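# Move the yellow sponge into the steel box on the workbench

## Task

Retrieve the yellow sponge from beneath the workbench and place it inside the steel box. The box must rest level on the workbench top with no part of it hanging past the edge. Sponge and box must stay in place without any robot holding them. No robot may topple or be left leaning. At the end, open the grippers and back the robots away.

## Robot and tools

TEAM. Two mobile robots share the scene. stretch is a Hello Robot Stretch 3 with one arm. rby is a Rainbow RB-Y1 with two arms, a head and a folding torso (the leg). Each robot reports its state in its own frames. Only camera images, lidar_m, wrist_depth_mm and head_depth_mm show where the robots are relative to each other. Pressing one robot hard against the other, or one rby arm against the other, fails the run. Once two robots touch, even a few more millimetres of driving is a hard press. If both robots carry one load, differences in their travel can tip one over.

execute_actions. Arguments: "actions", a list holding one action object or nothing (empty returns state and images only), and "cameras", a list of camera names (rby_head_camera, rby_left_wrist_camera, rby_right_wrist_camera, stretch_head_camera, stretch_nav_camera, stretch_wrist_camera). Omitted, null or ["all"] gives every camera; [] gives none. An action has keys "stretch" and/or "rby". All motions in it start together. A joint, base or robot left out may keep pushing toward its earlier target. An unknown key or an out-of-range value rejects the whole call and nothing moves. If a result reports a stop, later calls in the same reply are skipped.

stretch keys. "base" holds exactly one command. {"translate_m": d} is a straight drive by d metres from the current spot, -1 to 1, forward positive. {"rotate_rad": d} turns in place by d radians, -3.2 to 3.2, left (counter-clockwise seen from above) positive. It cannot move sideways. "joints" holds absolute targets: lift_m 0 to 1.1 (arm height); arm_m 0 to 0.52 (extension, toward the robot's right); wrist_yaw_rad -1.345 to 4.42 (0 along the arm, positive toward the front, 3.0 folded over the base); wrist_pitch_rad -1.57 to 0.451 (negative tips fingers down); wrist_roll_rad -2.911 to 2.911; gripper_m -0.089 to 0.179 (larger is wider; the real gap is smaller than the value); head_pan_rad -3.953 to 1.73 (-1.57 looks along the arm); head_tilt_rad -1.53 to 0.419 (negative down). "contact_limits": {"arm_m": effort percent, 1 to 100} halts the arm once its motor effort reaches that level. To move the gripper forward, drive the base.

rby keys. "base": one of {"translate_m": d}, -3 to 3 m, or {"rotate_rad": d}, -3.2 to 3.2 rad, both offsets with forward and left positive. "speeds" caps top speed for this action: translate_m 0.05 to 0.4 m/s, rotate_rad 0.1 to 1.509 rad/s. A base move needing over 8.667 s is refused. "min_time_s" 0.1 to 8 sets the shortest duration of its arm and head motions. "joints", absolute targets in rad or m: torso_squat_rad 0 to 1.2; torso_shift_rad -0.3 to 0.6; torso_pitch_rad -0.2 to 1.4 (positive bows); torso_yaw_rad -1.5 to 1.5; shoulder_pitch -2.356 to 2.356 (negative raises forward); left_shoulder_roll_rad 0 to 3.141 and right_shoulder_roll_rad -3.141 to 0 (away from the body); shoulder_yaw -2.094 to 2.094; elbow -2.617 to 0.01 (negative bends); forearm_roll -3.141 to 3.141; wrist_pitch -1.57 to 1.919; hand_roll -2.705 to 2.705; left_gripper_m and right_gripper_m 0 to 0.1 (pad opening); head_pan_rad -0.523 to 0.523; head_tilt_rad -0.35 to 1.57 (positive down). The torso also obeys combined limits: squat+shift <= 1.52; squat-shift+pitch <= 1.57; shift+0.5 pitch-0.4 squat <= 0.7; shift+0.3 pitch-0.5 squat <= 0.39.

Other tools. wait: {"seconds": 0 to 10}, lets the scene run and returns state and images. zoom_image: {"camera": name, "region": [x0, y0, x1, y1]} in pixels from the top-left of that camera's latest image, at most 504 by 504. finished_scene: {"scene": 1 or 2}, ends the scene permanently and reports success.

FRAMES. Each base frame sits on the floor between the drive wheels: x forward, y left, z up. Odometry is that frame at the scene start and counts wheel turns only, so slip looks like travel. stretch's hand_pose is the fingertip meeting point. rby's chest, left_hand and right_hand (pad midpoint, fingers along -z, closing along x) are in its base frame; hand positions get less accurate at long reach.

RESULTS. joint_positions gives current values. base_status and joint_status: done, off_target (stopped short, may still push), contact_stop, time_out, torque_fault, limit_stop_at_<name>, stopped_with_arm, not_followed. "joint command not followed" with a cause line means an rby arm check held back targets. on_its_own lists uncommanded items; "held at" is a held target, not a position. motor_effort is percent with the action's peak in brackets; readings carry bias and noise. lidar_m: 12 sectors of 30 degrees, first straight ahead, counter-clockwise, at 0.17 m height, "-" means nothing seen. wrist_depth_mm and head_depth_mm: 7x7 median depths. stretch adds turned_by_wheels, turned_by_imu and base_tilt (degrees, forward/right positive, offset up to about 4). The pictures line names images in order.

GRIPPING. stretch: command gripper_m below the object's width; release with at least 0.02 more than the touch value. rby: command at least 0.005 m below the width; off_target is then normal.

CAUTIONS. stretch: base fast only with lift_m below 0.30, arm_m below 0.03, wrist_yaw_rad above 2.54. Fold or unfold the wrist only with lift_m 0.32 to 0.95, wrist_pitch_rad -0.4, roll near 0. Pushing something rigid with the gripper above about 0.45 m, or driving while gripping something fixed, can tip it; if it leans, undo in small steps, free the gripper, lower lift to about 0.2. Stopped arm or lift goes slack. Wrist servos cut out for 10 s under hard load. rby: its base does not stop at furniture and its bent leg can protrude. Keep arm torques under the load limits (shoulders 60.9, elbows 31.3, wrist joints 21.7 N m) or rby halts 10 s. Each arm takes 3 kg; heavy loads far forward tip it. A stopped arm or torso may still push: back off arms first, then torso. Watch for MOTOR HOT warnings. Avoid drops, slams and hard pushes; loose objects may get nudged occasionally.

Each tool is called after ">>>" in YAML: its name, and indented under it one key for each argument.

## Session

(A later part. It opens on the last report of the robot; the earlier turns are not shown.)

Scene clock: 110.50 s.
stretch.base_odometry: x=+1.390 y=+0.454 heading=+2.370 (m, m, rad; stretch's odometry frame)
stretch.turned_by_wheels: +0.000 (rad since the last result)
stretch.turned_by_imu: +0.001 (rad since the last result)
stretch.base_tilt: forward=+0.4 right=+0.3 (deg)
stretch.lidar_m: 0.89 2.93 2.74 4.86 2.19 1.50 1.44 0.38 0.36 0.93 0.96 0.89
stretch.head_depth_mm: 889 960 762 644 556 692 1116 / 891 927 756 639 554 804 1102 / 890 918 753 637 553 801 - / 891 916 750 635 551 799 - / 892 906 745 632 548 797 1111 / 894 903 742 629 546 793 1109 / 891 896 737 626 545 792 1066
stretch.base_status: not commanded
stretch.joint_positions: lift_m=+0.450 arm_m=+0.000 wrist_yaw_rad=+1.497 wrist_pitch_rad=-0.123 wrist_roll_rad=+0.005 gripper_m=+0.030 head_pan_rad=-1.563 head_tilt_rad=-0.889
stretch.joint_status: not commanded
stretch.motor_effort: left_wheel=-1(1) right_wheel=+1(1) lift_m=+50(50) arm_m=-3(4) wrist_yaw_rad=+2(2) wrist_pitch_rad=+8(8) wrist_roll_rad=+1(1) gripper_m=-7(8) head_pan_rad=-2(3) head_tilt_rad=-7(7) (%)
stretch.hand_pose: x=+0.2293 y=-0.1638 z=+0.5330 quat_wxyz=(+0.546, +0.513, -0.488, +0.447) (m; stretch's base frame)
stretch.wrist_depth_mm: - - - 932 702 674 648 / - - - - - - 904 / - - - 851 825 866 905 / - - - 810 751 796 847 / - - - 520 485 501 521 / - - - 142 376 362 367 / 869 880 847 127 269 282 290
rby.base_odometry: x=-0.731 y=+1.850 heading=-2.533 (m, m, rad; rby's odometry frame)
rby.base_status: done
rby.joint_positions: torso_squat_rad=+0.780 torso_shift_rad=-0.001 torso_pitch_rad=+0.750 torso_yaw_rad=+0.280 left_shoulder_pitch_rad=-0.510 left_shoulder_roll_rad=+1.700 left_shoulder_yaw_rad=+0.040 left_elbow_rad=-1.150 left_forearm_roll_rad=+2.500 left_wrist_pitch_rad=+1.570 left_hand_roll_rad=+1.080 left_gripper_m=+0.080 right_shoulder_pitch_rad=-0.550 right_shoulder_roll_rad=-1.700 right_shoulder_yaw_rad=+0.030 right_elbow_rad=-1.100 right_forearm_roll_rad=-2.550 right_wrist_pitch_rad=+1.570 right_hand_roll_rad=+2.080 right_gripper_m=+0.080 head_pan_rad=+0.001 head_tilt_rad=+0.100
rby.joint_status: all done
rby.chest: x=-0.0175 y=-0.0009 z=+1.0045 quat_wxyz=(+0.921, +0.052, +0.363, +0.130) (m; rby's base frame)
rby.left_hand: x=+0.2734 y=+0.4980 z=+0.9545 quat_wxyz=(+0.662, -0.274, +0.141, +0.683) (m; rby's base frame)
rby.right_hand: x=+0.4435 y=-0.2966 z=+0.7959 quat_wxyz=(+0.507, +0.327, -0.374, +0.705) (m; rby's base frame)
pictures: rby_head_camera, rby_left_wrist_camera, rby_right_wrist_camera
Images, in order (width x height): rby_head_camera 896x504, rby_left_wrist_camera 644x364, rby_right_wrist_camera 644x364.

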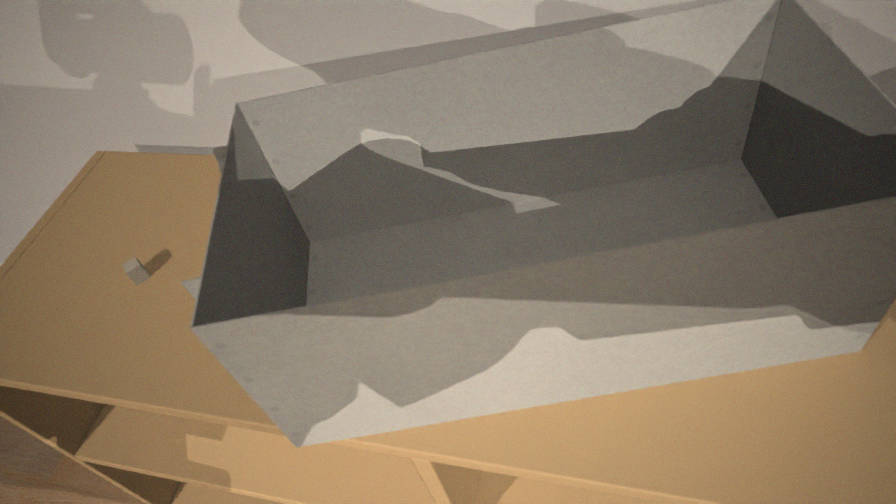

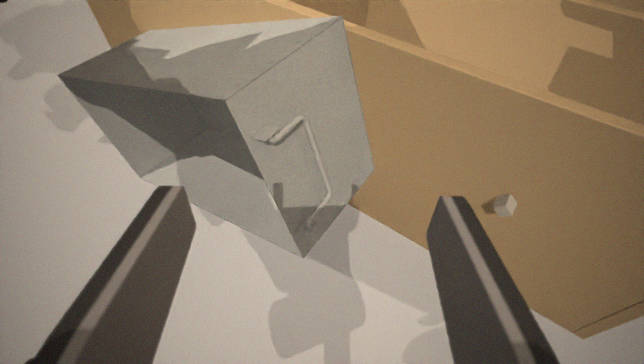

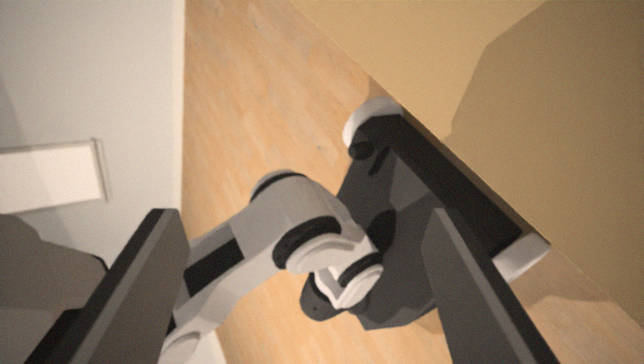

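>>> execute_actions:
  actions:
    - {"rby":{"base":{"rotate_rad":0.21},"speeds":{"rotate_rad":0.3},"joints":{"torso_yaw_rad":0.0,"head_tilt_rad":0.3}}}
  cameras: ["rby_head_camera"]

>>> execute_actions:
  actions:
    - {"rby":{"base":{"translate_m":0.15},"speeds":{"translate_m":0.08},"joints":{"torso_shift_rad":0.17}}}
  cameras: ["rby_head_camera","rby_left_wrist_camera","rby_right_wrist_camera"]

Scene clock: 113.20 s.
stretch.base_odometry: x=+1.390 y=+0.454 heading=+2.370 (m, m, rad; stretch's odometry frame)
stretch.turned_by_wheels: +0.000 (rad since the last result)
stretch.turned_by_imu: +0.000 (rad since the last result)
stretch.base_tilt: forward=+0.5 right=+0.4 (deg)
stretch.lidar_m: 0.89 2.84 2.69 4.87 2.18 1.50 1.44 0.38 0.36 0.93 0.96 0.89
stretch.head_depth_mm: 892 962 760 643 556 692 1117 / 892 924 756 640 554 804 1097 / 894 918 753 638 552 801 - / 893 913 747 635 550 796 - / 892 908 746 633 549 794 1110 / 891 903 743 630 546 792 1104 / 894 896 738 627 544 791 1066
stretch.base_status: not commanded
stretch.joint_positions: lift_m=+0.450 arm_m=+0.000 wrist_yaw_rad=+1.497 wrist_pitch_rad=-0.123 wrist_roll_rad=+0.005 gripper_m=+0.030 head_pan_rad=-1.563 head_tilt_rad=-0.889
stretch.joint_status: not commanded
stretch.motor_effort: left_wheel=-1(1) right_wheel=+0(0) lift_m=+51(50) arm_m=-3(3) wrist_yaw_rad=+2(2) wrist_pitch_rad=+8(8) wrist_roll_rad=+1(1) gripper_m=-9(8) head_pan_rad=-3(2) head_tilt_rad=-8(7) (%)
stretch.hand_pose: x=+0.2293 y=-0.1638 z=+0.5330 quat_wxyz=(+0.546, +0.513, -0.488, +0.447) (m; stretch's base frame)
stretch.wrist_depth_mm: - - - 891 730 667 624 / - - - - - - 942 / - - - 856 814 862 894 / - - - 821 782 815 834 / - - - 522 486 494 514 / - - - 143 369 359 366 / 863 852 899 128 274 283 287
rby.base_odometry: x=-0.731 y=+1.849 heading=-2.324 (m, m, rad; rby's odometry frame)
rby.base_status: done
rby.joint_positions: torso_squat_rad=+0.780 torso_shift_rad=-0.001 torso_pitch_rad=+0.750 torso_yaw_rad=+0.000 left_shoulder_pitch_rad=-0.510 left_shoulder_roll_rad=+1.700 left_shoulder_yaw_rad=+0.040 left_elbow_rad=-1.150 left_forearm_roll_rad=+2.500 left_wrist_pitch_rad=+1.570 left_hand_roll_rad=+1.080 left_gripper_m=+0.080 right_shoulder_pitch_rad=-0.550 right_shoulder_roll_rad=-1.700 right_shoulder_yaw_rad=+0.030 right_elbow_rad=-1.100 right_forearm_roll_rad=-2.550 right_wrist_pitch_rad=+1.570 right_hand_roll_rad=+2.080 right_gripper_m=+0.080 head_pan_rad=+0.001 head_tilt_rad=+0.300
rby.joint_status: all done
rby.chest: x=-0.0175 y=-0.0009 z=+1.0045 quat_wxyz=(+0.930, +0.001, +0.366, +0.000) (m; rby's base frame)
rby.left_hand: x=+0.3672 y=+0.4104 z=+0.8669 quat_wxyz=(+0.699, -0.320, +0.233, +0.595) (m; rby's base frame)
rby.right_hand: x=+0.3700 y=-0.4176 z=+0.8642 quat_wxyz=(+0.605, +0.237, -0.336, +0.681) (m; rby's base frame)
pictures: rby_head_camera
Images, in order (width x height): rby_head_camera 896x504.

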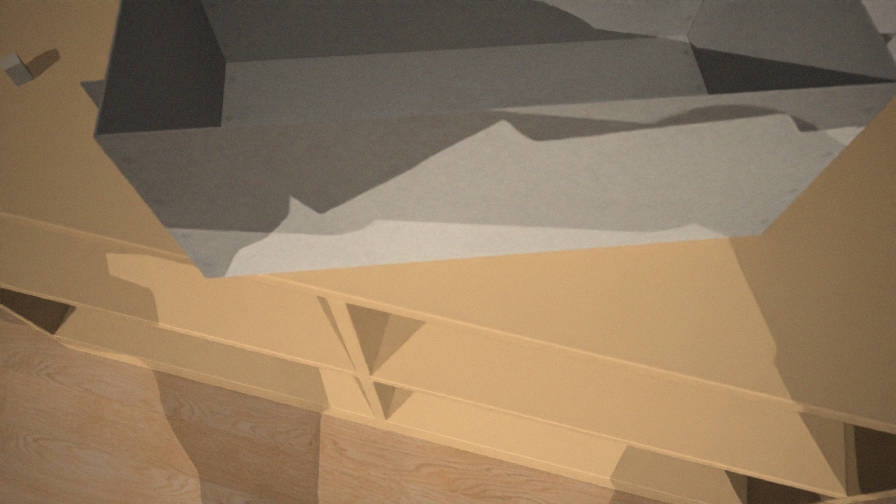

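Scene clock: 115.57 s.
stretch.base_odometry: x=+1.390 y=+0.454 heading=+2.370 (m, m, rad; stretch's odometry frame)
stretch.turned_by_wheels: +0.000 (rad since the last result)
stretch.turned_by_imu: +0.000 (rad since the last result)
stretch.base_tilt: forward=+0.7 right=+0.2 (deg)
stretch.lidar_m: 0.89 2.91 2.81 4.89 2.18 1.50 1.44 0.38 0.36 0.93 0.96 0.89
stretch.head_depth_mm: 891 963 759 642 557 694 1118 / 893 927 758 640 555 803 1098 / 893 918 753 638 552 802 - / 893 913 747 635 551 800 - / 894 909 745 632 548 797 1111 / 892 904 740 630 546 795 1105 / 890 897 738 626 544 789 1068
stretch.base_status: not commanded
stretch.joint_positions: lift_m=+0.450 arm_m=+0.000 wrist_yaw_rad=+1.497 wrist_pitch_rad=-0.123 wrist_roll_rad=+0.005 gripper_m=+0.030 head_pan_rad=-1.563 head_tilt_rad=-0.889
stretch.joint_status: not commanded
stretch.motor_effort: left_wheel=-1(1) right_wheel=+1(1) lift_m=+50(50) arm_m=-3(3) wrist_yaw_rad=+3(3) wrist_pitch_rad=+8(8) wrist_roll_rad=+1(1) gripper_m=-7(8) head_pan_rad=-3(3) head_tilt_rad=-8(8) (%)
stretch.hand_pose: x=+0.2293 y=-0.1638 z=+0.5330 quat_wxyz=(+0.546, +0.513, -0.488, +0.447) (m; stretch's base frame)
stretch.wrist_depth_mm: - - - 917 721 681 643 / - - - - - - 922 / - - - 854 811 851 923 / - - - 811 786 808 835 / - - - 529 492 492 509 / - - - 142 374 354 366 / 855 868 903 128 270 284 286
rby.base_odometry: x=-0.834 y=+1.740 heading=-2.323 (m, m, rad; rby's odometry frame)
rby.base_status: done
rby.joint_positions: torso_squat_rad=+0.780 torso_shift_rad=+0.170 torso_pitch_rad=+0.750 torso_yaw_rad=+0.000 left_shoulder_pitch_rad=-0.510 left_shoulder_roll_rad=+1.700 left_shoulder_yaw_rad=+0.040 left_elbow_rad=-1.150 left_forearm_roll_rad=+2.500 left_wrist_pitch_rad=+1.570 left_hand_roll_rad=+1.080 left_gripper_m=+0.080 right_shoulder_pitch_rad=-0.550 right_shoulder_roll_rad=-1.700 right_shoulder_yaw_rad=+0.030 right_elbow_rad=-1.100 right_forearm_roll_rad=-2.550 right_wrist_pitch_rad=+1.570 right_hand_roll_rad=+2.080 right_gripper_m=+0.080 head_pan_rad=+0.001 head_tilt_rad=+0.300
rby.joint_status: all done
rby.chest: x=+0.0672 y=-0.0009 z=+0.9973 quat_wxyz=(+0.930, +0.001, +0.366, +0.000) (m; rby's base frame)
rby.left_hand: x=+0.4518 y=+0.4104 z=+0.8597 quat_wxyz=(+0.699, -0.320, +0.233, +0.595) (m; rby's base frame)
rby.right_hand: x=+0.4547 y=-0.4176 z=+0.8570 quat_wxyz=(+0.605, +0.237, -0.336, +0.681) (m; rby's base frame)
pictures: rby_head_camera, rby_left_wrist_camera, rby_right_wrist_camera
Images, in order (width x height): rby_head_camera 896x504, rby_left_wrist_camera 644x364, rby_right_wrist_camera 644x364.

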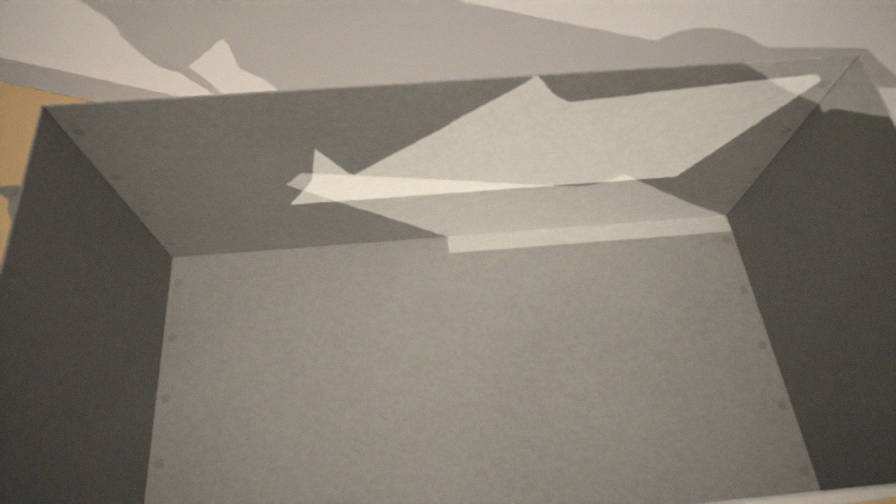

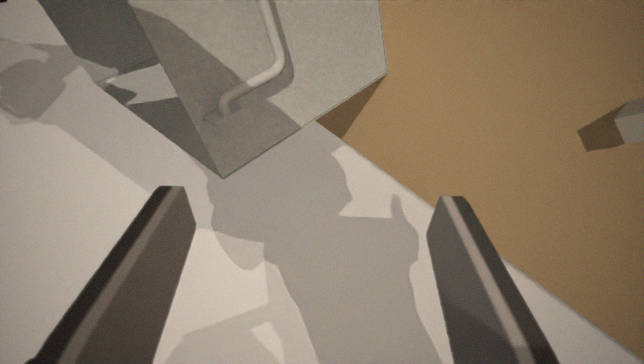

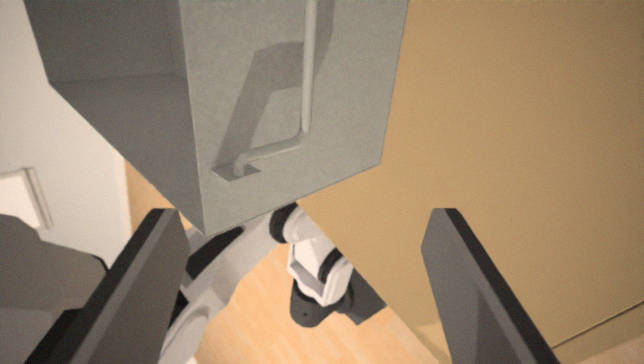

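>>> execute_actions:
  actions:
    - {"rby":{"joints":{"left_shoulder_roll_rad":1.3,"right_shoulder_roll_rad":-1.345},"min_time_s":2.5}}
  cameras: ["rby_left_wrist_camera","rby_right_wrist_camera"]

Scene clock: 118.70 s.
stretch.base_odometry: x=+1.390 y=+0.454 heading=+2.370 (m, m, rad; stretch's odometry frame)
stretch.turned_by_wheels: +0.000 (rad since the last result)
stretch.turned_by_imu: +0.000 (rad since the last result)
stretch.base_tilt: forward=+0.5 right=+0.3 (deg)
stretch.lidar_m: 0.89 2.91 2.81 4.87 2.18 1.50 1.44 0.38 0.36 0.93 0.96 0.89
stretch.head_depth_mm: 894 962 763 644 557 691 1118 / 893 926 757 639 555 804 1098 / 891 920 751 637 553 803 - / 892 913 748 635 550 799 - / 890 909 745 633 548 797 1112 / 890 902 742 630 546 794 1105 / 892 897 737 626 544 792 1065
stretch.base_status: not commanded
stretch.joint_positions: lift_m=+0.450 arm_m=+0.000 wrist_yaw_rad=+1.497 wrist_pitch_rad=-0.123 wrist_roll_rad=+0.005 gripper_m=+0.030 head_pan_rad=-1.563 head_tilt_rad=-0.889
stretch.joint_status: not commanded
stretch.motor_effort: left_wheel=-1(1) right_wheel=+0(1) lift_m=+50(50) arm_m=-3(3) wrist_yaw_rad=+2(2) wrist_pitch_rad=+8(8) wrist_roll_rad=+1(1) gripper_m=-8(7) head_pan_rad=-2(3) head_tilt_rad=-7(7) (%)
stretch.hand_pose: x=+0.2293 y=-0.1638 z=+0.5330 quat_wxyz=(+0.546, +0.513, -0.488, +0.447) (m; stretch's base frame)
stretch.wrist_depth_mm: - - - 951 700 667 645 / - - - - - - 942 / - - - 853 817 864 868 / - - - 813 771 800 823 / - - - 521 484 486 514 / - - - 142 368 358 365 / 870 874 873 127 267 285 286
rby.base_odometry: x=-0.834 y=+1.740 heading=-2.323 (m, m, rad; rby's odometry frame)
rby.base_status: not commanded
rby.joint_positions: torso_squat_rad=+0.780 torso_shift_rad=+0.170 torso_pitch_rad=+0.750 torso_yaw_rad=+0.000 left_shoulder_pitch_rad=-0.510 left_shoulder_roll_rad=+1.300 left_shoulder_yaw_rad=+0.040 left_elbow_rad=-1.150 left_forearm_roll_rad=+2.500 left_wrist_pitch_rad=+1.570 left_hand_roll_rad=+1.080 left_gripper_m=+0.080 right_shoulder_pitch_rad=-0.550 right_shoulder_roll_rad=-1.345 right_shoulder_yaw_rad=+0.030 right_elbow_rad=-1.100 right_forearm_roll_rad=-2.550 right_wrist_pitch_rad=+1.570 right_hand_roll_rad=+2.080 right_gripper_m=+0.080 head_pan_rad=+0.001 head_tilt_rad=+0.300
rby.joint_status: all done
rby.chest: x=+0.0672 y=-0.0009 z=+0.9973 quat_wxyz=(+0.930, +0.001, +0.366, +0.000) (m; rby's base frame)
rby.left_hand: x=+0.4187 y=+0.3515 z=+0.7761 quat_wxyz=(+0.586, -0.438, +0.348, +0.586) (m; rby's base frame)
rby.right_hand: x=+0.4260 y=-0.3613 z=+0.7787 quat_wxyz=(+0.593, +0.344, -0.436, +0.583) (m; rby's base frame)
pictures: rby_left_wrist_camera, rby_right_wrist_camera
Images, in order (width x height): rby_left_wrist_camera 644x364, rby_right_wrist_camera 644x364.

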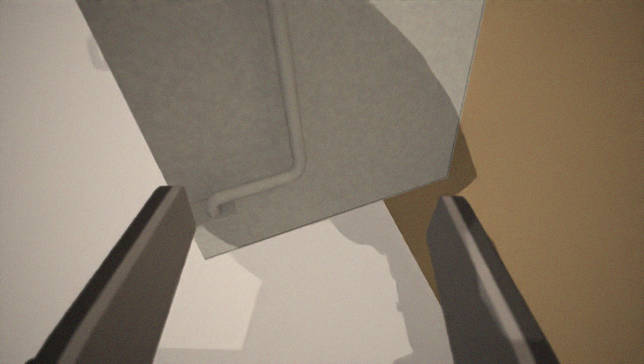

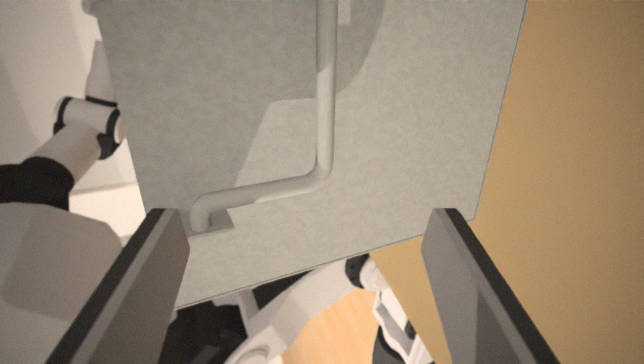

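>>> execute_actions:
  actions:
    - {"rby":{"base":{"rotate_rad":0.09},"speeds":{"rotate_rad":0.1},"joints":{"torso_squat_rad":0.73}}}
  cameras: []

>>> execute_actions:
  actions:
    - {"rby":{"joints":{"left_shoulder_roll_rad":1.15,"right_shoulder_roll_rad":-1.195},"min_time_s":2}}
  cameras: ["rby_left_wrist_camera","rby_right_wrist_camera","rby_head_camera"]

Scene clock: 120.80 s.
stretch.base_odometry: x=+1.390 y=+0.454 heading=+2.370 (m, m, rad; stretch's odometry frame)
stretch.turned_by_wheels: +0.000 (rad since the last result)
stretch.turned_by_imu: +0.000 (rad since the last result)
stretch.base_tilt: forward=+0.8 right=+0.4 (deg)
stretch.lidar_m: 0.89 2.86 2.80 4.88 2.19 1.50 1.44 0.38 0.36 0.93 0.96 0.89
stretch.head_depth_mm: 891 960 760 644 557 692 1117 / 892 924 757 640 555 805 1097 / 891 918 753 638 552 800 - / 890 913 748 633 550 797 - / 892 909 746 632 548 796 1110 / 891 902 742 629 547 794 1110 / 894 896 739 627 545 790 1068
stretch.base_status: not commanded
stretch.joint_positions: lift_m=+0.450 arm_m=+0.000 wrist_yaw_rad=+1.497 wrist_pitch_rad=-0.123 wrist_roll_rad=+0.005 gripper_m=+0.030 head_pan_rad=-1.563 head_tilt_rad=-0.889
stretch.joint_status: not commanded
stretch.motor_effort: left_wheel=-1(1) right_wheel=+1(0) lift_m=+50(51) arm_m=-3(3) wrist_yaw_rad=+2(3) wrist_pitch_rad=+8(8) wrist_roll_rad=+1(1) gripper_m=-8(8) head_pan_rad=-3(2) head_tilt_rad=-7(7) (%)
stretch.hand_pose: x=+0.2293 y=-0.1638 z=+0.5330 quat_wxyz=(+0.546, +0.513, -0.488, +0.447) (m; stretch's base frame)
stretch.wrist_depth_mm: - - - 910 715 674 661 / - - - - - - 937 / - - - 838 820 833 880 / - - - 823 746 792 813 / - - - 528 493 496 497 / - - - 142 375 358 373 / 846 890 880 127 272 286 285
rby.base_odometry: x=-0.834 y=+1.740 heading=-2.234 (m, m, rad; rby's odometry frame)
rby.base_status: done
rby.joint_positions: torso_squat_rad=+0.730 torso_shift_rad=+0.170 torso_pitch_rad=+0.750 torso_yaw_rad=+0.000 left_shoulder_pitch_rad=-0.510 left_shoulder_roll_rad=+1.300 left_shoulder_yaw_rad=+0.040 left_elbow_rad=-1.150 left_forearm_roll_rad=+2.500 left_wrist_pitch_rad=+1.570 left_hand_roll_rad=+1.080 left_gripper_m=+0.080 right_shoulder_pitch_rad=-0.550 right_shoulder_roll_rad=-1.345 right_shoulder_yaw_rad=+0.030 right_elbow_rad=-1.100 right_forearm_roll_rad=-2.550 right_wrist_pitch_rad=+1.570 right_hand_roll_rad=+2.080 right_gripper_m=+0.080 head_pan_rad=+0.001 head_tilt_rad=+0.300
rby.joint_status: all done
rby.chest: x=+0.0712 y=-0.0009 z=+1.0210 quat_wxyz=(+0.930, +0.001, +0.366, +0.000) (m; rby's base frame)
rby.left_hand: x=+0.4227 y=+0.3514 z=+0.7998 quat_wxyz=(+0.586, -0.438, +0.348, +0.586) (m; rby's base frame)
rby.right_hand: x=+0.4301 y=-0.3613 z=+0.8024 quat_wxyz=(+0.593, +0.344, -0.437, +0.583) (m; rby's base frame)
pictures: none
No camera images: the call's "cameras" was empty. Leave "cameras" out to get every camera's image.

Scene clock: 123.10 s.
stretch.base_odometry: x=+1.390 y=+0.454 heading=+2.370 (m, m, rad; stretch's odometry frame)
stretch.turned_by_wheels: +0.000 (rad since the last result)
stretch.turned_by_imu: +0.000 (rad since the last result)
stretch.base_tilt: forward=+0.7 right=+0.3 (deg)
stretch.lidar_m: 0.89 2.86 2.80 4.88 2.18 1.50 1.44 0.38 0.36 0.93 0.96 0.89
stretch.head_depth_mm: 894 961 760 643 557 691 1117 / 892 924 757 640 555 804 1099 / 892 920 753 637 553 801 - / 892 914 749 634 551 799 - / 890 907 746 632 549 797 1109 / 893 902 742 628 545 793 1108 / 892 898 738 627 545 791 1067
stretch.base_status: not commanded
stretch.joint_positions: lift_m=+0.450 arm_m=+0.000 wrist_yaw_rad=+1.497 wrist_pitch_rad=-0.123 wrist_roll_rad=+0.005 gripper_m=+0.030 head_pan_rad=-1.563 head_tilt_rad=-0.889
stretch.joint_status: not commanded
stretch.motor_effort: left_wheel=-1(1) right_wheel=+0(1) lift_m=+50(50) arm_m=-3(3) wrist_yaw_rad=+3(1) wrist_pitch_rad=+8(8) wrist_roll_rad=+1(1) gripper_m=-8(8) head_pan_rad=-3(2) head_tilt_rad=-7(7) (%)
stretch.hand_pose: x=+0.2293 y=-0.1638 z=+0.5330 quat_wxyz=(+0.546, +0.513, -0.488, +0.447) (m; stretch's base frame)
stretch.wrist_depth_mm: - - - 945 704 668 634 / - - - - - - 923 / - - - 845 824 882 870 / - - - 842 771 784 835 / - - - 528 491 500 514 / - - - 143 371 356 364 / 835 868 850 127 271 281 287
rby.base_odometry: x=-0.834 y=+1.740 heading=-2.234 (m, m, rad; rby's odometry frame)
rby.base_status: not commanded
rby.joint_positions: torso_squat_rad=+0.730 torso_shift_rad=+0.170 torso_pitch_rad=+0.749 torso_yaw_rad=+0.000 left_shoulder_pitch_rad=-0.510 left_shoulder_roll_rad=+1.150 left_shoulder_yaw_rad=+0.040 left_elbow_rad=-1.150 left_forearm_roll_rad=+2.500 left_wrist_pitch_rad=+1.570 left_hand_roll_rad=+1.080 left_gripper_m=+0.080 right_shoulder_pitch_rad=-0.551 right_shoulder_roll_rad=-1.198 right_shoulder_yaw_rad=+0.028 right_elbow_rad=-1.100 right_forearm_roll_rad=-2.551 right_wrist_pitch_rad=+1.570 right_hand_roll_rad=+2.080 right_gripper_m=+0.081 head_pan_rad=+0.001 head_tilt_rad=+0.300
rby.joint_status: all done
rby.chest: x=+0.0708 y=-0.0009 z=+1.0212 quat_wxyz=(+0.931, +0.001, +0.366, +0.000) (m; rby's base frame)
rby.left_hand: x=+0.4107 y=+0.3208 z=+0.7762 quat_wxyz=(+0.538, -0.478, +0.387, +0.576) (m; rby's base frame)
rby.right_hand: x=+0.4192 y=-0.3303 z=+0.7789 quat_wxyz=(+0.581, +0.384, -0.476, +0.536) (m; rby's base frame)
pictures: rby_head_camera, rby_left_wrist_camera, rby_right_wrist_camera
Images, in order (width x height): rby_head_camera 896x504, rby_left_wrist_camera 644x364, rby_right_wrist_camera 644x364.

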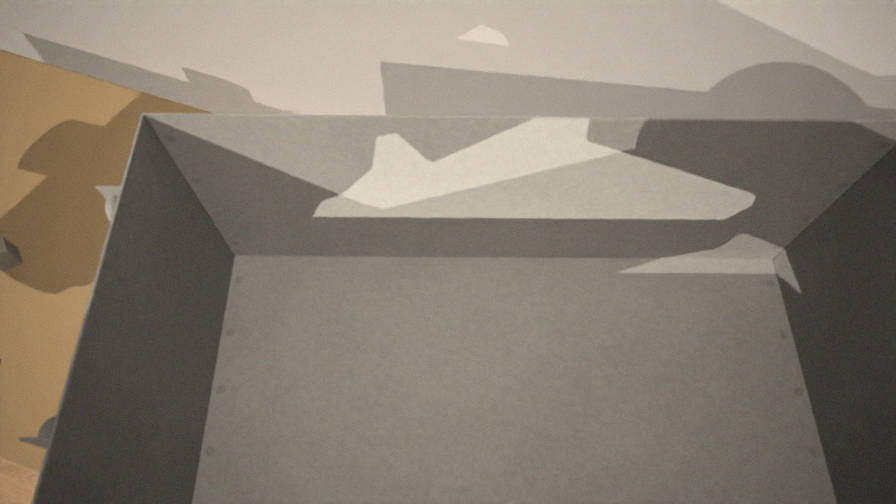

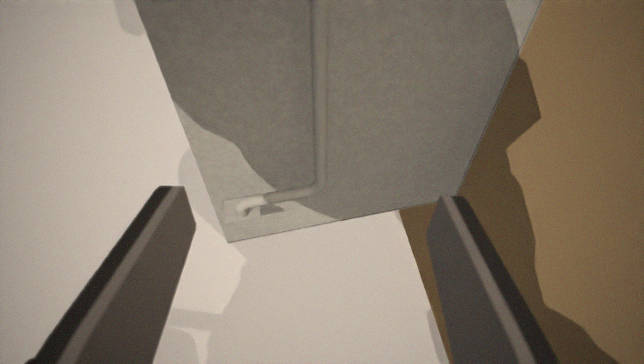

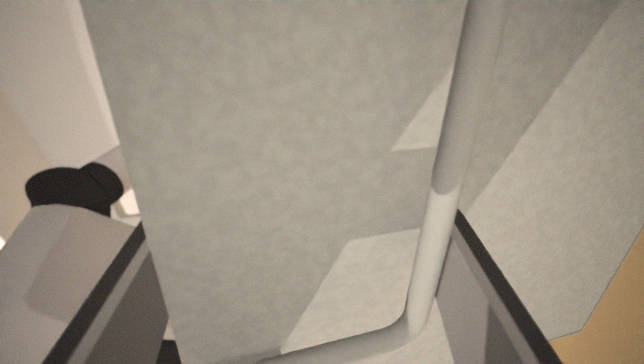

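>>> execute_actions:
  actions:
    - {"rby":{"joints":{"torso_squat_rad":0.77}}}
  cameras: []

>>> execute_actions:
  actions:
    - {"rby":{"joints":{"left_shoulder_roll_rad":1.05,"right_shoulder_roll_rad":-1.1},"min_time_s":2.5}}
  cameras: ["rby_left_wrist_camera","rby_right_wrist_camera","rby_head_camera"]

Scene clock: 134.63 s.
TORQUE FAULT: rby's right_forearm_roll_rad reached its load limit. rby stopped for 10 seconds, dropped its targets and accepts commands again. The stop added 8.9 s to the call and to motion_time.
stretch.base_odometry: x=+1.390 y=+0.454 heading=+2.370 (m, m, rad; stretch's odometry frame)
stretch.turned_by_wheels: +0.000 (rad since the last result)
stretch.turned_by_imu: +0.002 (rad since the last result)
stretch.base_tilt: forward=+0.7 right=+0.4 (deg)
stretch.lidar_m: 0.89 2.86 2.80 4.89 2.18 1.50 1.43 0.38 0.36 0.93 0.96 0.89
stretch.head_depth_mm: 893 963 762 642 558 692 1118 / 894 925 756 641 555 806 1097 / 894 918 755 636 552 802 - / 891 915 750 635 551 797 - / 891 910 744 632 549 796 1106 / 891 902 742 629 546 794 1109 / 893 895 738 627 544 791 1068
stretch.base_status: not commanded
stretch.joint_positions: lift_m=+0.450 arm_m=+0.000 wrist_yaw_rad=+1.497 wrist_pitch_rad=-0.123 wrist_roll_rad=+0.005 gripper_m=+0.030 head_pan_rad=-1.563 head_tilt_rad=-0.889
stretch.joint_status: not commanded
stretch.motor_effort: left_wheel=-1(1) right_wheel=+1(0) lift_m=+50(50) arm_m=-3(3) wrist_yaw_rad=+1(3) wrist_pitch_rad=+8(8) wrist_roll_rad=+1(1) gripper_m=-8(8) head_pan_rad=-2(2) head_tilt_rad=-7(8) (%)
stretch.hand_pose: x=+0.2293 y=-0.1638 z=+0.5330 quat_wxyz=(+0.546, +0.513, -0.488, +0.447) (m; stretch's base frame)
stretch.wrist_depth_mm: - - - 901 724 673 646 / - - - - - - 950 / - - - 863 824 865 879 / - - - 835 748 803 813 / - - - 532 485 502 495 / - - - 142 375 360 367 / 885 872 877 127 271 283 286
rby.base_odometry: x=-0.834 y=+1.740 heading=-2.234 (m, m, rad; rby's odometry frame)
rby.base_status: not commanded
rby.joint_positions: torso_squat_rad=+0.760 torso_shift_rad=+0.167 torso_pitch_rad=+0.743 torso_yaw_rad=-0.002 left_shoulder_pitch_rad=-0.510 left_shoulder_roll_rad=+1.150 left_shoulder_yaw_rad=+0.040 left_elbow_rad=-1.150 left_forearm_roll_rad=+2.500 left_wrist_pitch_rad=+1.570 left_hand_roll_rad=+1.080 left_gripper_m=+0.080 right_shoulder_pitch_rad=-0.559 right_shoulder_roll_rad=-1.203 right_shoulder_yaw_rad=+0.020 right_elbow_rad=-1.102 right_forearm_roll_rad=-2.557 right_wrist_pitch_rad=+1.572 right_hand_roll_rad=+2.080 right_gripper_m=+0.083 head_pan_rad=+0.001 head_tilt_rad=+0.300
rby.joint_status: all done
rby.chest: x=+0.0658 y=-0.0006 z=+1.0089 quat_wxyz=(+0.932, +0.000, +0.363, -0.001) (m; rby's base frame)
rby.left_hand: x=+0.4075 y=+0.3204 z=+0.7655 quat_wxyz=(+0.539, -0.480, +0.386, +0.574) (m; rby's base frame)
rby.right_hand: x=+0.4198 y=-0.3307 z=+0.7758 quat_wxyz=(+0.575, +0.379, -0.484, +0.540) (m; rby's base frame)
pictures: none
No camera images: the call's "cameras" was empty. Leave "cameras" out to get every camera's image.

not run: a stop came earlier in this reply.

>>> execute_actions:
  actions:
    - {"rby":{"joints":{"torso_squat_rad":0.73,"torso_shift_rad":0.17,"torso_pitch_rad":0.75}}}
  cameras: []

>>> execute_actions:
  actions:
    - {"rby":{"joints":{"left_shoulder_roll_rad":1.02,"right_shoulder_roll_rad":-1.3,"right_shoulder_pitch_rad":-0.55,"right_shoulder_yaw_rad":0.03,"right_elbow_rad":-1.1,"right_forearm_roll_rad":-2.55,"right_wrist_pitch_rad":1.57},"min_time_s":2}}
  cameras: ["rby_left_wrist_camera","rby_right_wrist_camera","rby_head_camera"]

Scene clock: 136.00 s.
stretch.base_odometry: x=+1.390 y=+0.454 heading=+2.370 (m, m, rad; stretch's odometry frame)
stretch.turned_by_wheels: +0.000 (rad since the last result)
stretch.turned_by_imu: +0.000 (rad since the last result)
stretch.base_tilt: forward=+0.6 right=+0.3 (deg)
stretch.lidar_m: 0.89 2.87 2.80 4.89 2.18 1.50 1.44 0.38 0.36 0.93 0.96 0.89
stretch.head_depth_mm: 892 961 762 643 557 692 1116 / 890 925 758 641 555 803 1097 / 893 920 753 637 552 802 - / 891 914 750 636 551 797 - / 891 910 745 633 549 795 1114 / 892 899 742 629 546 793 1105 / 891 896 737 627 545 791 1066
stretch.base_status: not commanded
stretch.joint_positions: lift_m=+0.450 arm_m=+0.000 wrist_yaw_rad=+1.497 wrist_pitch_rad=-0.123 wrist_roll_rad=+0.005 gripper_m=+0.030 head_pan_rad=-1.563 head_tilt_rad=-0.889
stretch.joint_status: not commanded
stretch.motor_effort: left_wheel=-1(1) right_wheel=+1(0) lift_m=+50(50) arm_m=-4(3) wrist_yaw_rad=+2(3) wrist_pitch_rad=+8(8) wrist_roll_rad=+1(1) gripper_m=-8(8) head_pan_rad=-3(2) head_tilt_rad=-8(7) (%)
stretch.hand_pose: x=+0.2293 y=-0.1638 z=+0.5330 quat_wxyz=(+0.546, +0.513, -0.488, +0.447) (m; stretch's base frame)
stretch.wrist_depth_mm: - - - 906 712 666 646 / - - - - - - 920 / - - - 853 839 848 915 / - - - 858 760 798 820 / - - - 522 494 491 508 / - - - 143 374 361 365 / 850 875 852 128 272 282 288
rby.base_odometry: x=-0.834 y=+1.740 heading=-2.234 (m, m, rad; rby's odometry frame)
rby.base_status: not commanded
rby.joint_positions: torso_squat_rad=+0.730 torso_shift_rad=+0.170 torso_pitch_rad=+0.750 torso_yaw_rad=-0.001 left_shoulder_pitch_rad=-0.510 left_shoulder_roll_rad=+1.150 left_shoulder_yaw_rad=+0.040 left_elbow_rad=-1.150 left_forearm_roll_rad=+2.500 left_wrist_pitch_rad=+1.570 left_hand_roll_rad=+1.080 left_gripper_m=+0.080 right_shoulder_pitch_rad=-0.555 right_shoulder_roll_rad=-1.200 right_shoulder_yaw_rad=+0.024 right_elbow_rad=-1.100 right_forearm_roll_rad=-2.554 right_wrist_pitch_rad=+1.571 right_hand_roll_rad=+2.080 right_gripper_m=+0.081 head_pan_rad=+0.001 head_tilt_rad=+0.300
rby.joint_status: all done
rby.chest: x=+0.0712 y=-0.0009 z=+1.0210 quat_wxyz=(+0.930, +0.000, +0.366, -0.001) (m; rby's base frame)
rby.left_hand: x=+0.4111 y=+0.3203 z=+0.7753 quat_wxyz=(+0.538, -0.478, +0.388, +0.576) (m; rby's base frame)
rby.right_hand: x=+0.4211 y=-0.3309 z=+0.7813 quat_wxyz=(+0.580, +0.383, -0.478, +0.537) (m; rby's base frame)
pictures: none
No camera images: the call's "cameras" was empty. Leave "cameras" out to get every camera's image.

Scene clock: 138.30 s.
stretch.base_odometry: x=+1.390 y=+0.454 heading=+2.370 (m, m, rad; stretch's odometry frame)
stretch.turned_by_wheels: +0.000 (rad since the last result)
stretch.turned_by_imu: +0.000 (rad since the last result)
stretch.base_tilt: forward=+0.5 right=+0.3 (deg)
stretch.lidar_m: 0.89 2.86 2.81 4.89 2.18 1.50 1.44 0.38 0.36 0.93 0.96 0.89
stretch.head_depth_mm: 891 963 761 643 557 693 1119 / 894 925 756 640 555 802 1099 / 892 920 754 639 553 801 - / 892 913 749 634 551 796 - / 892 908 746 633 549 795 1107 / 892 903 741 629 546 793 1105 / 891 897 739 627 544 793 1067
stretch.base_status: not commanded
stretch.joint_positions: lift_m=+0.450 arm_m=+0.000 wrist_yaw_rad=+1.497 wrist_pitch_rad=-0.123 wrist_roll_rad=+0.005 gripper_m=+0.030 head_pan_rad=-1.563 head_tilt_rad=-0.889
stretch.joint_status: not commanded
stretch.motor_effort: left_wheel=-1(1) right_wheel=+1(1) lift_m=+50(50) arm_m=-3(4) wrist_yaw_rad=+2(2) wrist_pitch_rad=+8(8) wrist_roll_rad=+1(1) gripper_m=-8(7) head_pan_rad=-3(3) head_tilt_rad=-8(7) (%)
stretch.hand_pose: x=+0.2293 y=-0.1638 z=+0.5330 quat_wxyz=(+0.546, +0.513, -0.488, +0.447) (m; stretch's base frame)
stretch.wrist_depth_mm: - - - 909 714 676 638 / - - - - - - 903 / - - - 868 806 862 910 / - - - 844 745 789 864 / - - - 526 495 494 503 / - - - 142 370 360 366 / 844 865 857 127 270 280 286
rby.base_odometry: x=-0.834 y=+1.740 heading=-2.234 (m, m, rad; rby's odometry frame)
rby.base_status: not commanded
rby.joint_positions: torso_squat_rad=+0.730 torso_shift_rad=+0.170 torso_pitch_rad=+0.750 torso_yaw_rad=-0.001 left_shoulder_pitch_rad=-0.510 left_shoulder_roll_rad=+1.020 left_shoulder_yaw_rad=+0.040 left_elbow_rad=-1.150 left_forearm_roll_rad=+2.500 left_wrist_pitch_rad=+1.570 left_hand_roll_rad=+1.080 left_gripper_m=+0.080 right_shoulder_pitch_rad=-0.550 right_shoulder_roll_rad=-1.299 right_shoulder_yaw_rad=+0.030 right_elbow_rad=-1.100 right_forearm_roll_rad=-2.550 right_wrist_pitch_rad=+1.570 right_hand_roll_rad=+2.080 right_gripper_m=+0.080 head_pan_rad=+0.001 head_tilt_rad=+0.300
rby.joint_status: all done
rby.chest: x=+0.0713 y=-0.0010 z=+1.0210 quat_wxyz=(+0.930, +0.001, +0.366, +0.000) (m; rby's base frame)
rby.left_hand: x=+0.4013 y=+0.2912 z=+0.7584 quat_wxyz=(+0.493, -0.510, +0.420, +0.565) (m; rby's base frame)
rby.right_hand: x=+0.4263 y=-0.3527 z=+0.7944 quat_wxyz=(+0.590, +0.357, -0.449, +0.569) (m; rby's base frame)
pictures: rby_head_camera, rby_left_wrist_camera, rby_right_wrist_camera
Images, in order (width x height): rby_head_camera 896x504, rby_left_wrist_camera 644x364, rby_right_wrist_camera 644x364.

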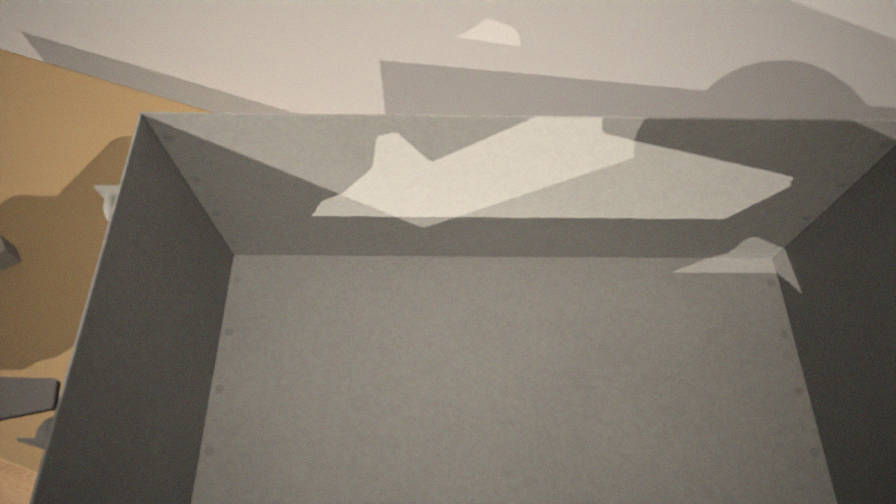

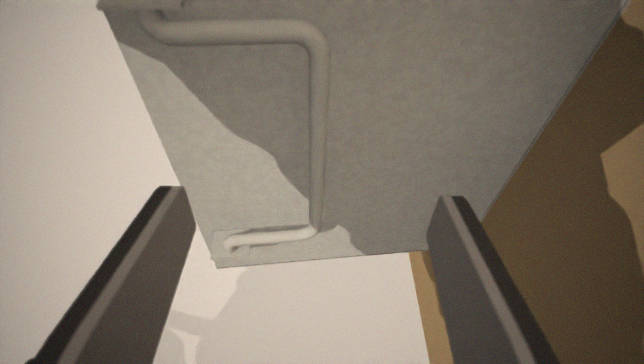

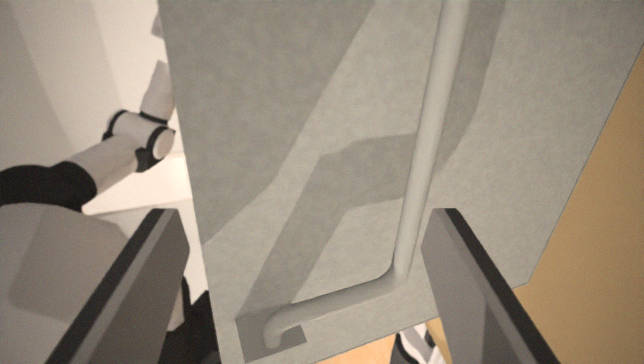

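>>> execute_actions:
  actions:
    - {"rby":{"joints":{"torso_shift_rad":0.22}}}
  cameras: []

>>> execute_actions:
  actions:
    - {"rby":{"joints":{"left_shoulder_roll_rad":0.89},"min_time_s":2}}
  cameras: ["rby_left_wrist_camera","rby_head_camera"]

Scene clock: 140.00 s.
stretch.base_odometry: x=+1.390 y=+0.454 heading=+2.370 (m, m, rad; stretch's odometry frame)
stretch.turned_by_wheels: +0.000 (rad since the last result)
stretch.turned_by_imu: +0.000 (rad since the last result)
stretch.base_tilt: forward=+0.7 right=+0.3 (deg)
stretch.lidar_m: 0.89 2.86 2.80 4.88 2.18 1.50 1.43 0.37 0.36 0.93 0.96 0.89
stretch.head_depth_mm: 892 959 761 643 557 692 1115 / 892 928 757 640 555 802 1098 / 894 919 753 638 554 802 - / 892 913 749 635 550 799 - / 891 907 745 632 549 796 1110 / 893 904 742 629 546 793 1105 / 893 896 738 627 544 792 1067
stretch.base_status: not commanded
stretch.joint_positions: lift_m=+0.450 arm_m=+0.000 wrist_yaw_rad=+1.497 wrist_pitch_rad=-0.123 wrist_roll_rad=+0.005 gripper_m=+0.030 head_pan_rad=-1.563 head_tilt_rad=-0.889
stretch.joint_status: not commanded
stretch.motor_effort: left_wheel=-1(1) right_wheel=+1(1) lift_m=+50(50) arm_m=-3(3) wrist_yaw_rad=+3(3) wrist_pitch_rad=+8(8) wrist_roll_rad=+1(1) gripper_m=-8(8) head_pan_rad=-2(2) head_tilt_rad=-7(7) (%)
stretch.hand_pose: x=+0.2293 y=-0.1638 z=+0.5330 quat_wxyz=(+0.546, +0.513, -0.488, +0.447) (m; stretch's base frame)
stretch.wrist_depth_mm: - - - 879 718 678 638 / - - - - - - 922 / - - - 850 824 876 871 / - - - 838 765 821 836 / - - - 529 479 488 510 / - - - 143 373 358 364 / 856 879 828 127 269 285 286
rby.base_odometry: x=-0.834 y=+1.740 heading=-2.234 (m, m, rad; rby's odometry frame)
rby.base_status: not commanded
rby.joint_positions: torso_squat_rad=+0.730 torso_shift_rad=+0.220 torso_pitch_rad=+0.750 torso_yaw_rad=-0.001 left_shoulder_pitch_rad=-0.510 left_shoulder_roll_rad=+1.020 left_shoulder_yaw_rad=+0.040 left_elbow_rad=-1.150 left_forearm_roll_rad=+2.500 left_wrist_pitch_rad=+1.570 left_hand_roll_rad=+1.080 left_gripper_m=+0.080 right_shoulder_pitch_rad=-0.550 right_shoulder_roll_rad=-1.300 right_shoulder_yaw_rad=+0.030 right_elbow_rad=-1.100 right_forearm_roll_rad=-2.550 right_wrist_pitch_rad=+1.570 right_hand_roll_rad=+2.080 right_gripper_m=+0.080 head_pan_rad=+0.001 head_tilt_rad=+0.300
rby.joint_status: all done
rby.chest: x=+0.0967 y=-0.0010 z=+1.0160 quat_wxyz=(+0.931, +0.001, +0.366, -0.001) (m; rby's base frame)
rby.left_hand: x=+0.4268 y=+0.2911 z=+0.7536 quat_wxyz=(+0.493, -0.511, +0.420, +0.565) (m; rby's base frame)
rby.right_hand: x=+0.4517 y=-0.3526 z=+0.7898 quat_wxyz=(+0.590, +0.357, -0.449, +0.569) (m; rby's base frame)
pictures: none
No camera images: the call's "cameras" was empty. Leave "cameras" out to get every camera's image.

Scene clock: 142.30 s.
stretch.base_odometry: x=+1.390 y=+0.454 heading=+2.370 (m, m, rad; stretch's odometry frame)
stretch.turned_by_wheels: +0.000 (rad since the last result)
stretch.turned_by_imu: +0.000 (rad since the last result)
stretch.base_tilt: forward=+0.6 right=+0.3 (deg)
stretch.lidar_m: 0.89 2.85 2.81 4.89 2.18 1.50 1.44 0.37 0.36 0.93 0.96 0.89
stretch.head_depth_mm: 888 963 761 644 557 691 1115 / 891 926 756 641 555 803 1100 / 889 921 751 636 553 801 - / 893 915 749 633 550 800 - / 894 910 745 632 548 798 1114 / 889 902 743 629 546 793 1101 / 893 898 737 627 544 791 1066
stretch.base_status: not commanded
stretch.joint_positions: lift_m=+0.450 arm_m=+0.000 wrist_yaw_rad=+1.497 wrist_pitch_rad=-0.123 wrist_roll_rad=+0.005 gripper_m=+0.030 head_pan_rad=-1.563 head_tilt_rad=-0.889
stretch.joint_status: not commanded
stretch.motor_effort: left_wheel=-1(1) right_wheel=+1(1) lift_m=+50(51) arm_m=-3(4) wrist_yaw_rad=+3(1) wrist_pitch_rad=+8(8) wrist_roll_rad=+1(1) gripper_m=-8(8) head_pan_rad=-2(2) head_tilt_rad=-7(7) (%)
stretch.hand_pose: x=+0.2293 y=-0.1638 z=+0.5330 quat_wxyz=(+0.546, +0.513, -0.488, +0.447) (m; stretch's base frame)
stretch.wrist_depth_mm: - - - 902 716 679 656 / - - - - - - 937 / - - - 833 818 852 886 / - - - 829 759 796 813 / - - - 523 487 497 514 / - - - 142 368 357 368 / 861 853 855 127 270 282 287
rby.base_odometry: x=-0.834 y=+1.740 heading=-2.234 (m, m, rad; rby's odometry frame)
rby.base_status: not commanded
rby.joint_positions: torso_squat_rad=+0.730 torso_shift_rad=+0.220 torso_pitch_rad=+0.750 torso_yaw_rad=-0.001 left_shoulder_pitch_rad=-0.510 left_shoulder_roll_rad=+0.890 left_shoulder_yaw_rad=+0.040 left_elbow_rad=-1.150 left_forearm_roll_rad=+2.500 left_wrist_pitch_rad=+1.570 left_hand_roll_rad=+1.080 left_gripper_m=+0.080 right_shoulder_pitch_rad=-0.550 right_shoulder_roll_rad=-1.300 right_shoulder_yaw_rad=+0.030 right_elbow_rad=-1.100 right_forearm_roll_rad=-2.550 right_wrist_pitch_rad=+1.570 right_hand_roll_rad=+2.080 right_gripper_m=+0.080 head_pan_rad=+0.001 head_tilt_rad=+0.300
rby.joint_status: all done
rby.chest: x=+0.0967 y=-0.0010 z=+1.0160 quat_wxyz=(+0.931, +0.001, +0.366, -0.001) (m; rby's base frame)
rby.left_hand: x=+0.4178 y=+0.2597 z=+0.7407 quat_wxyz=(+0.447, -0.541, +0.451, +0.552) (m; rby's base frame)
rby.right_hand: x=+0.4517 y=-0.3526 z=+0.7898 quat_wxyz=(+0.590, +0.357, -0.449, +0.569) (m; rby's base frame)
pictures: rby_head_camera, rby_left_wrist_camera
Images, in order (width x height): rby_head_camera 896x504, rby_left_wrist_camera 644x364.

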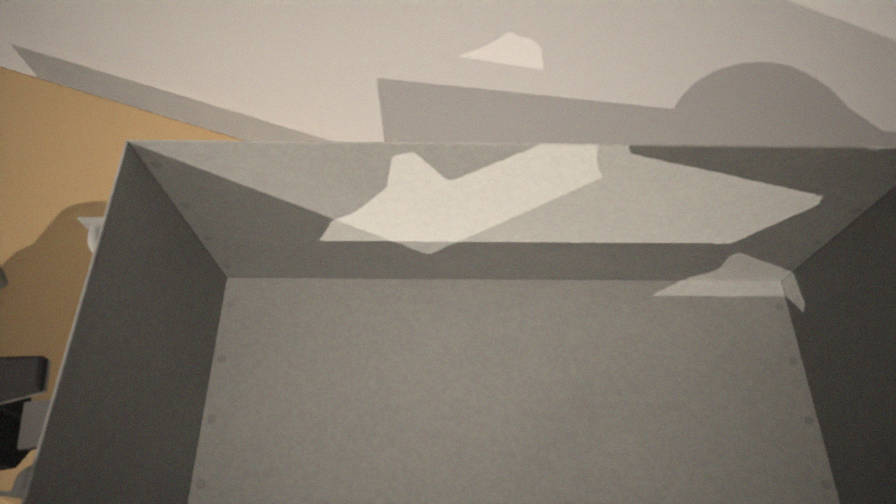

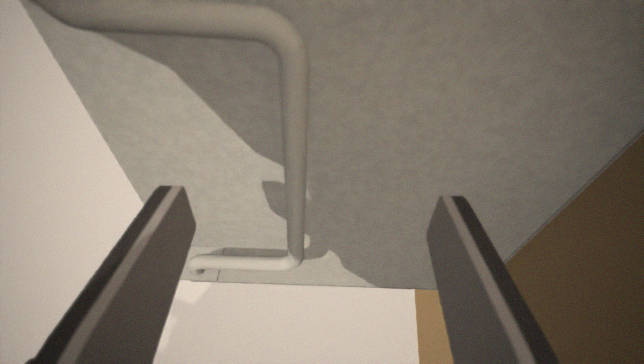

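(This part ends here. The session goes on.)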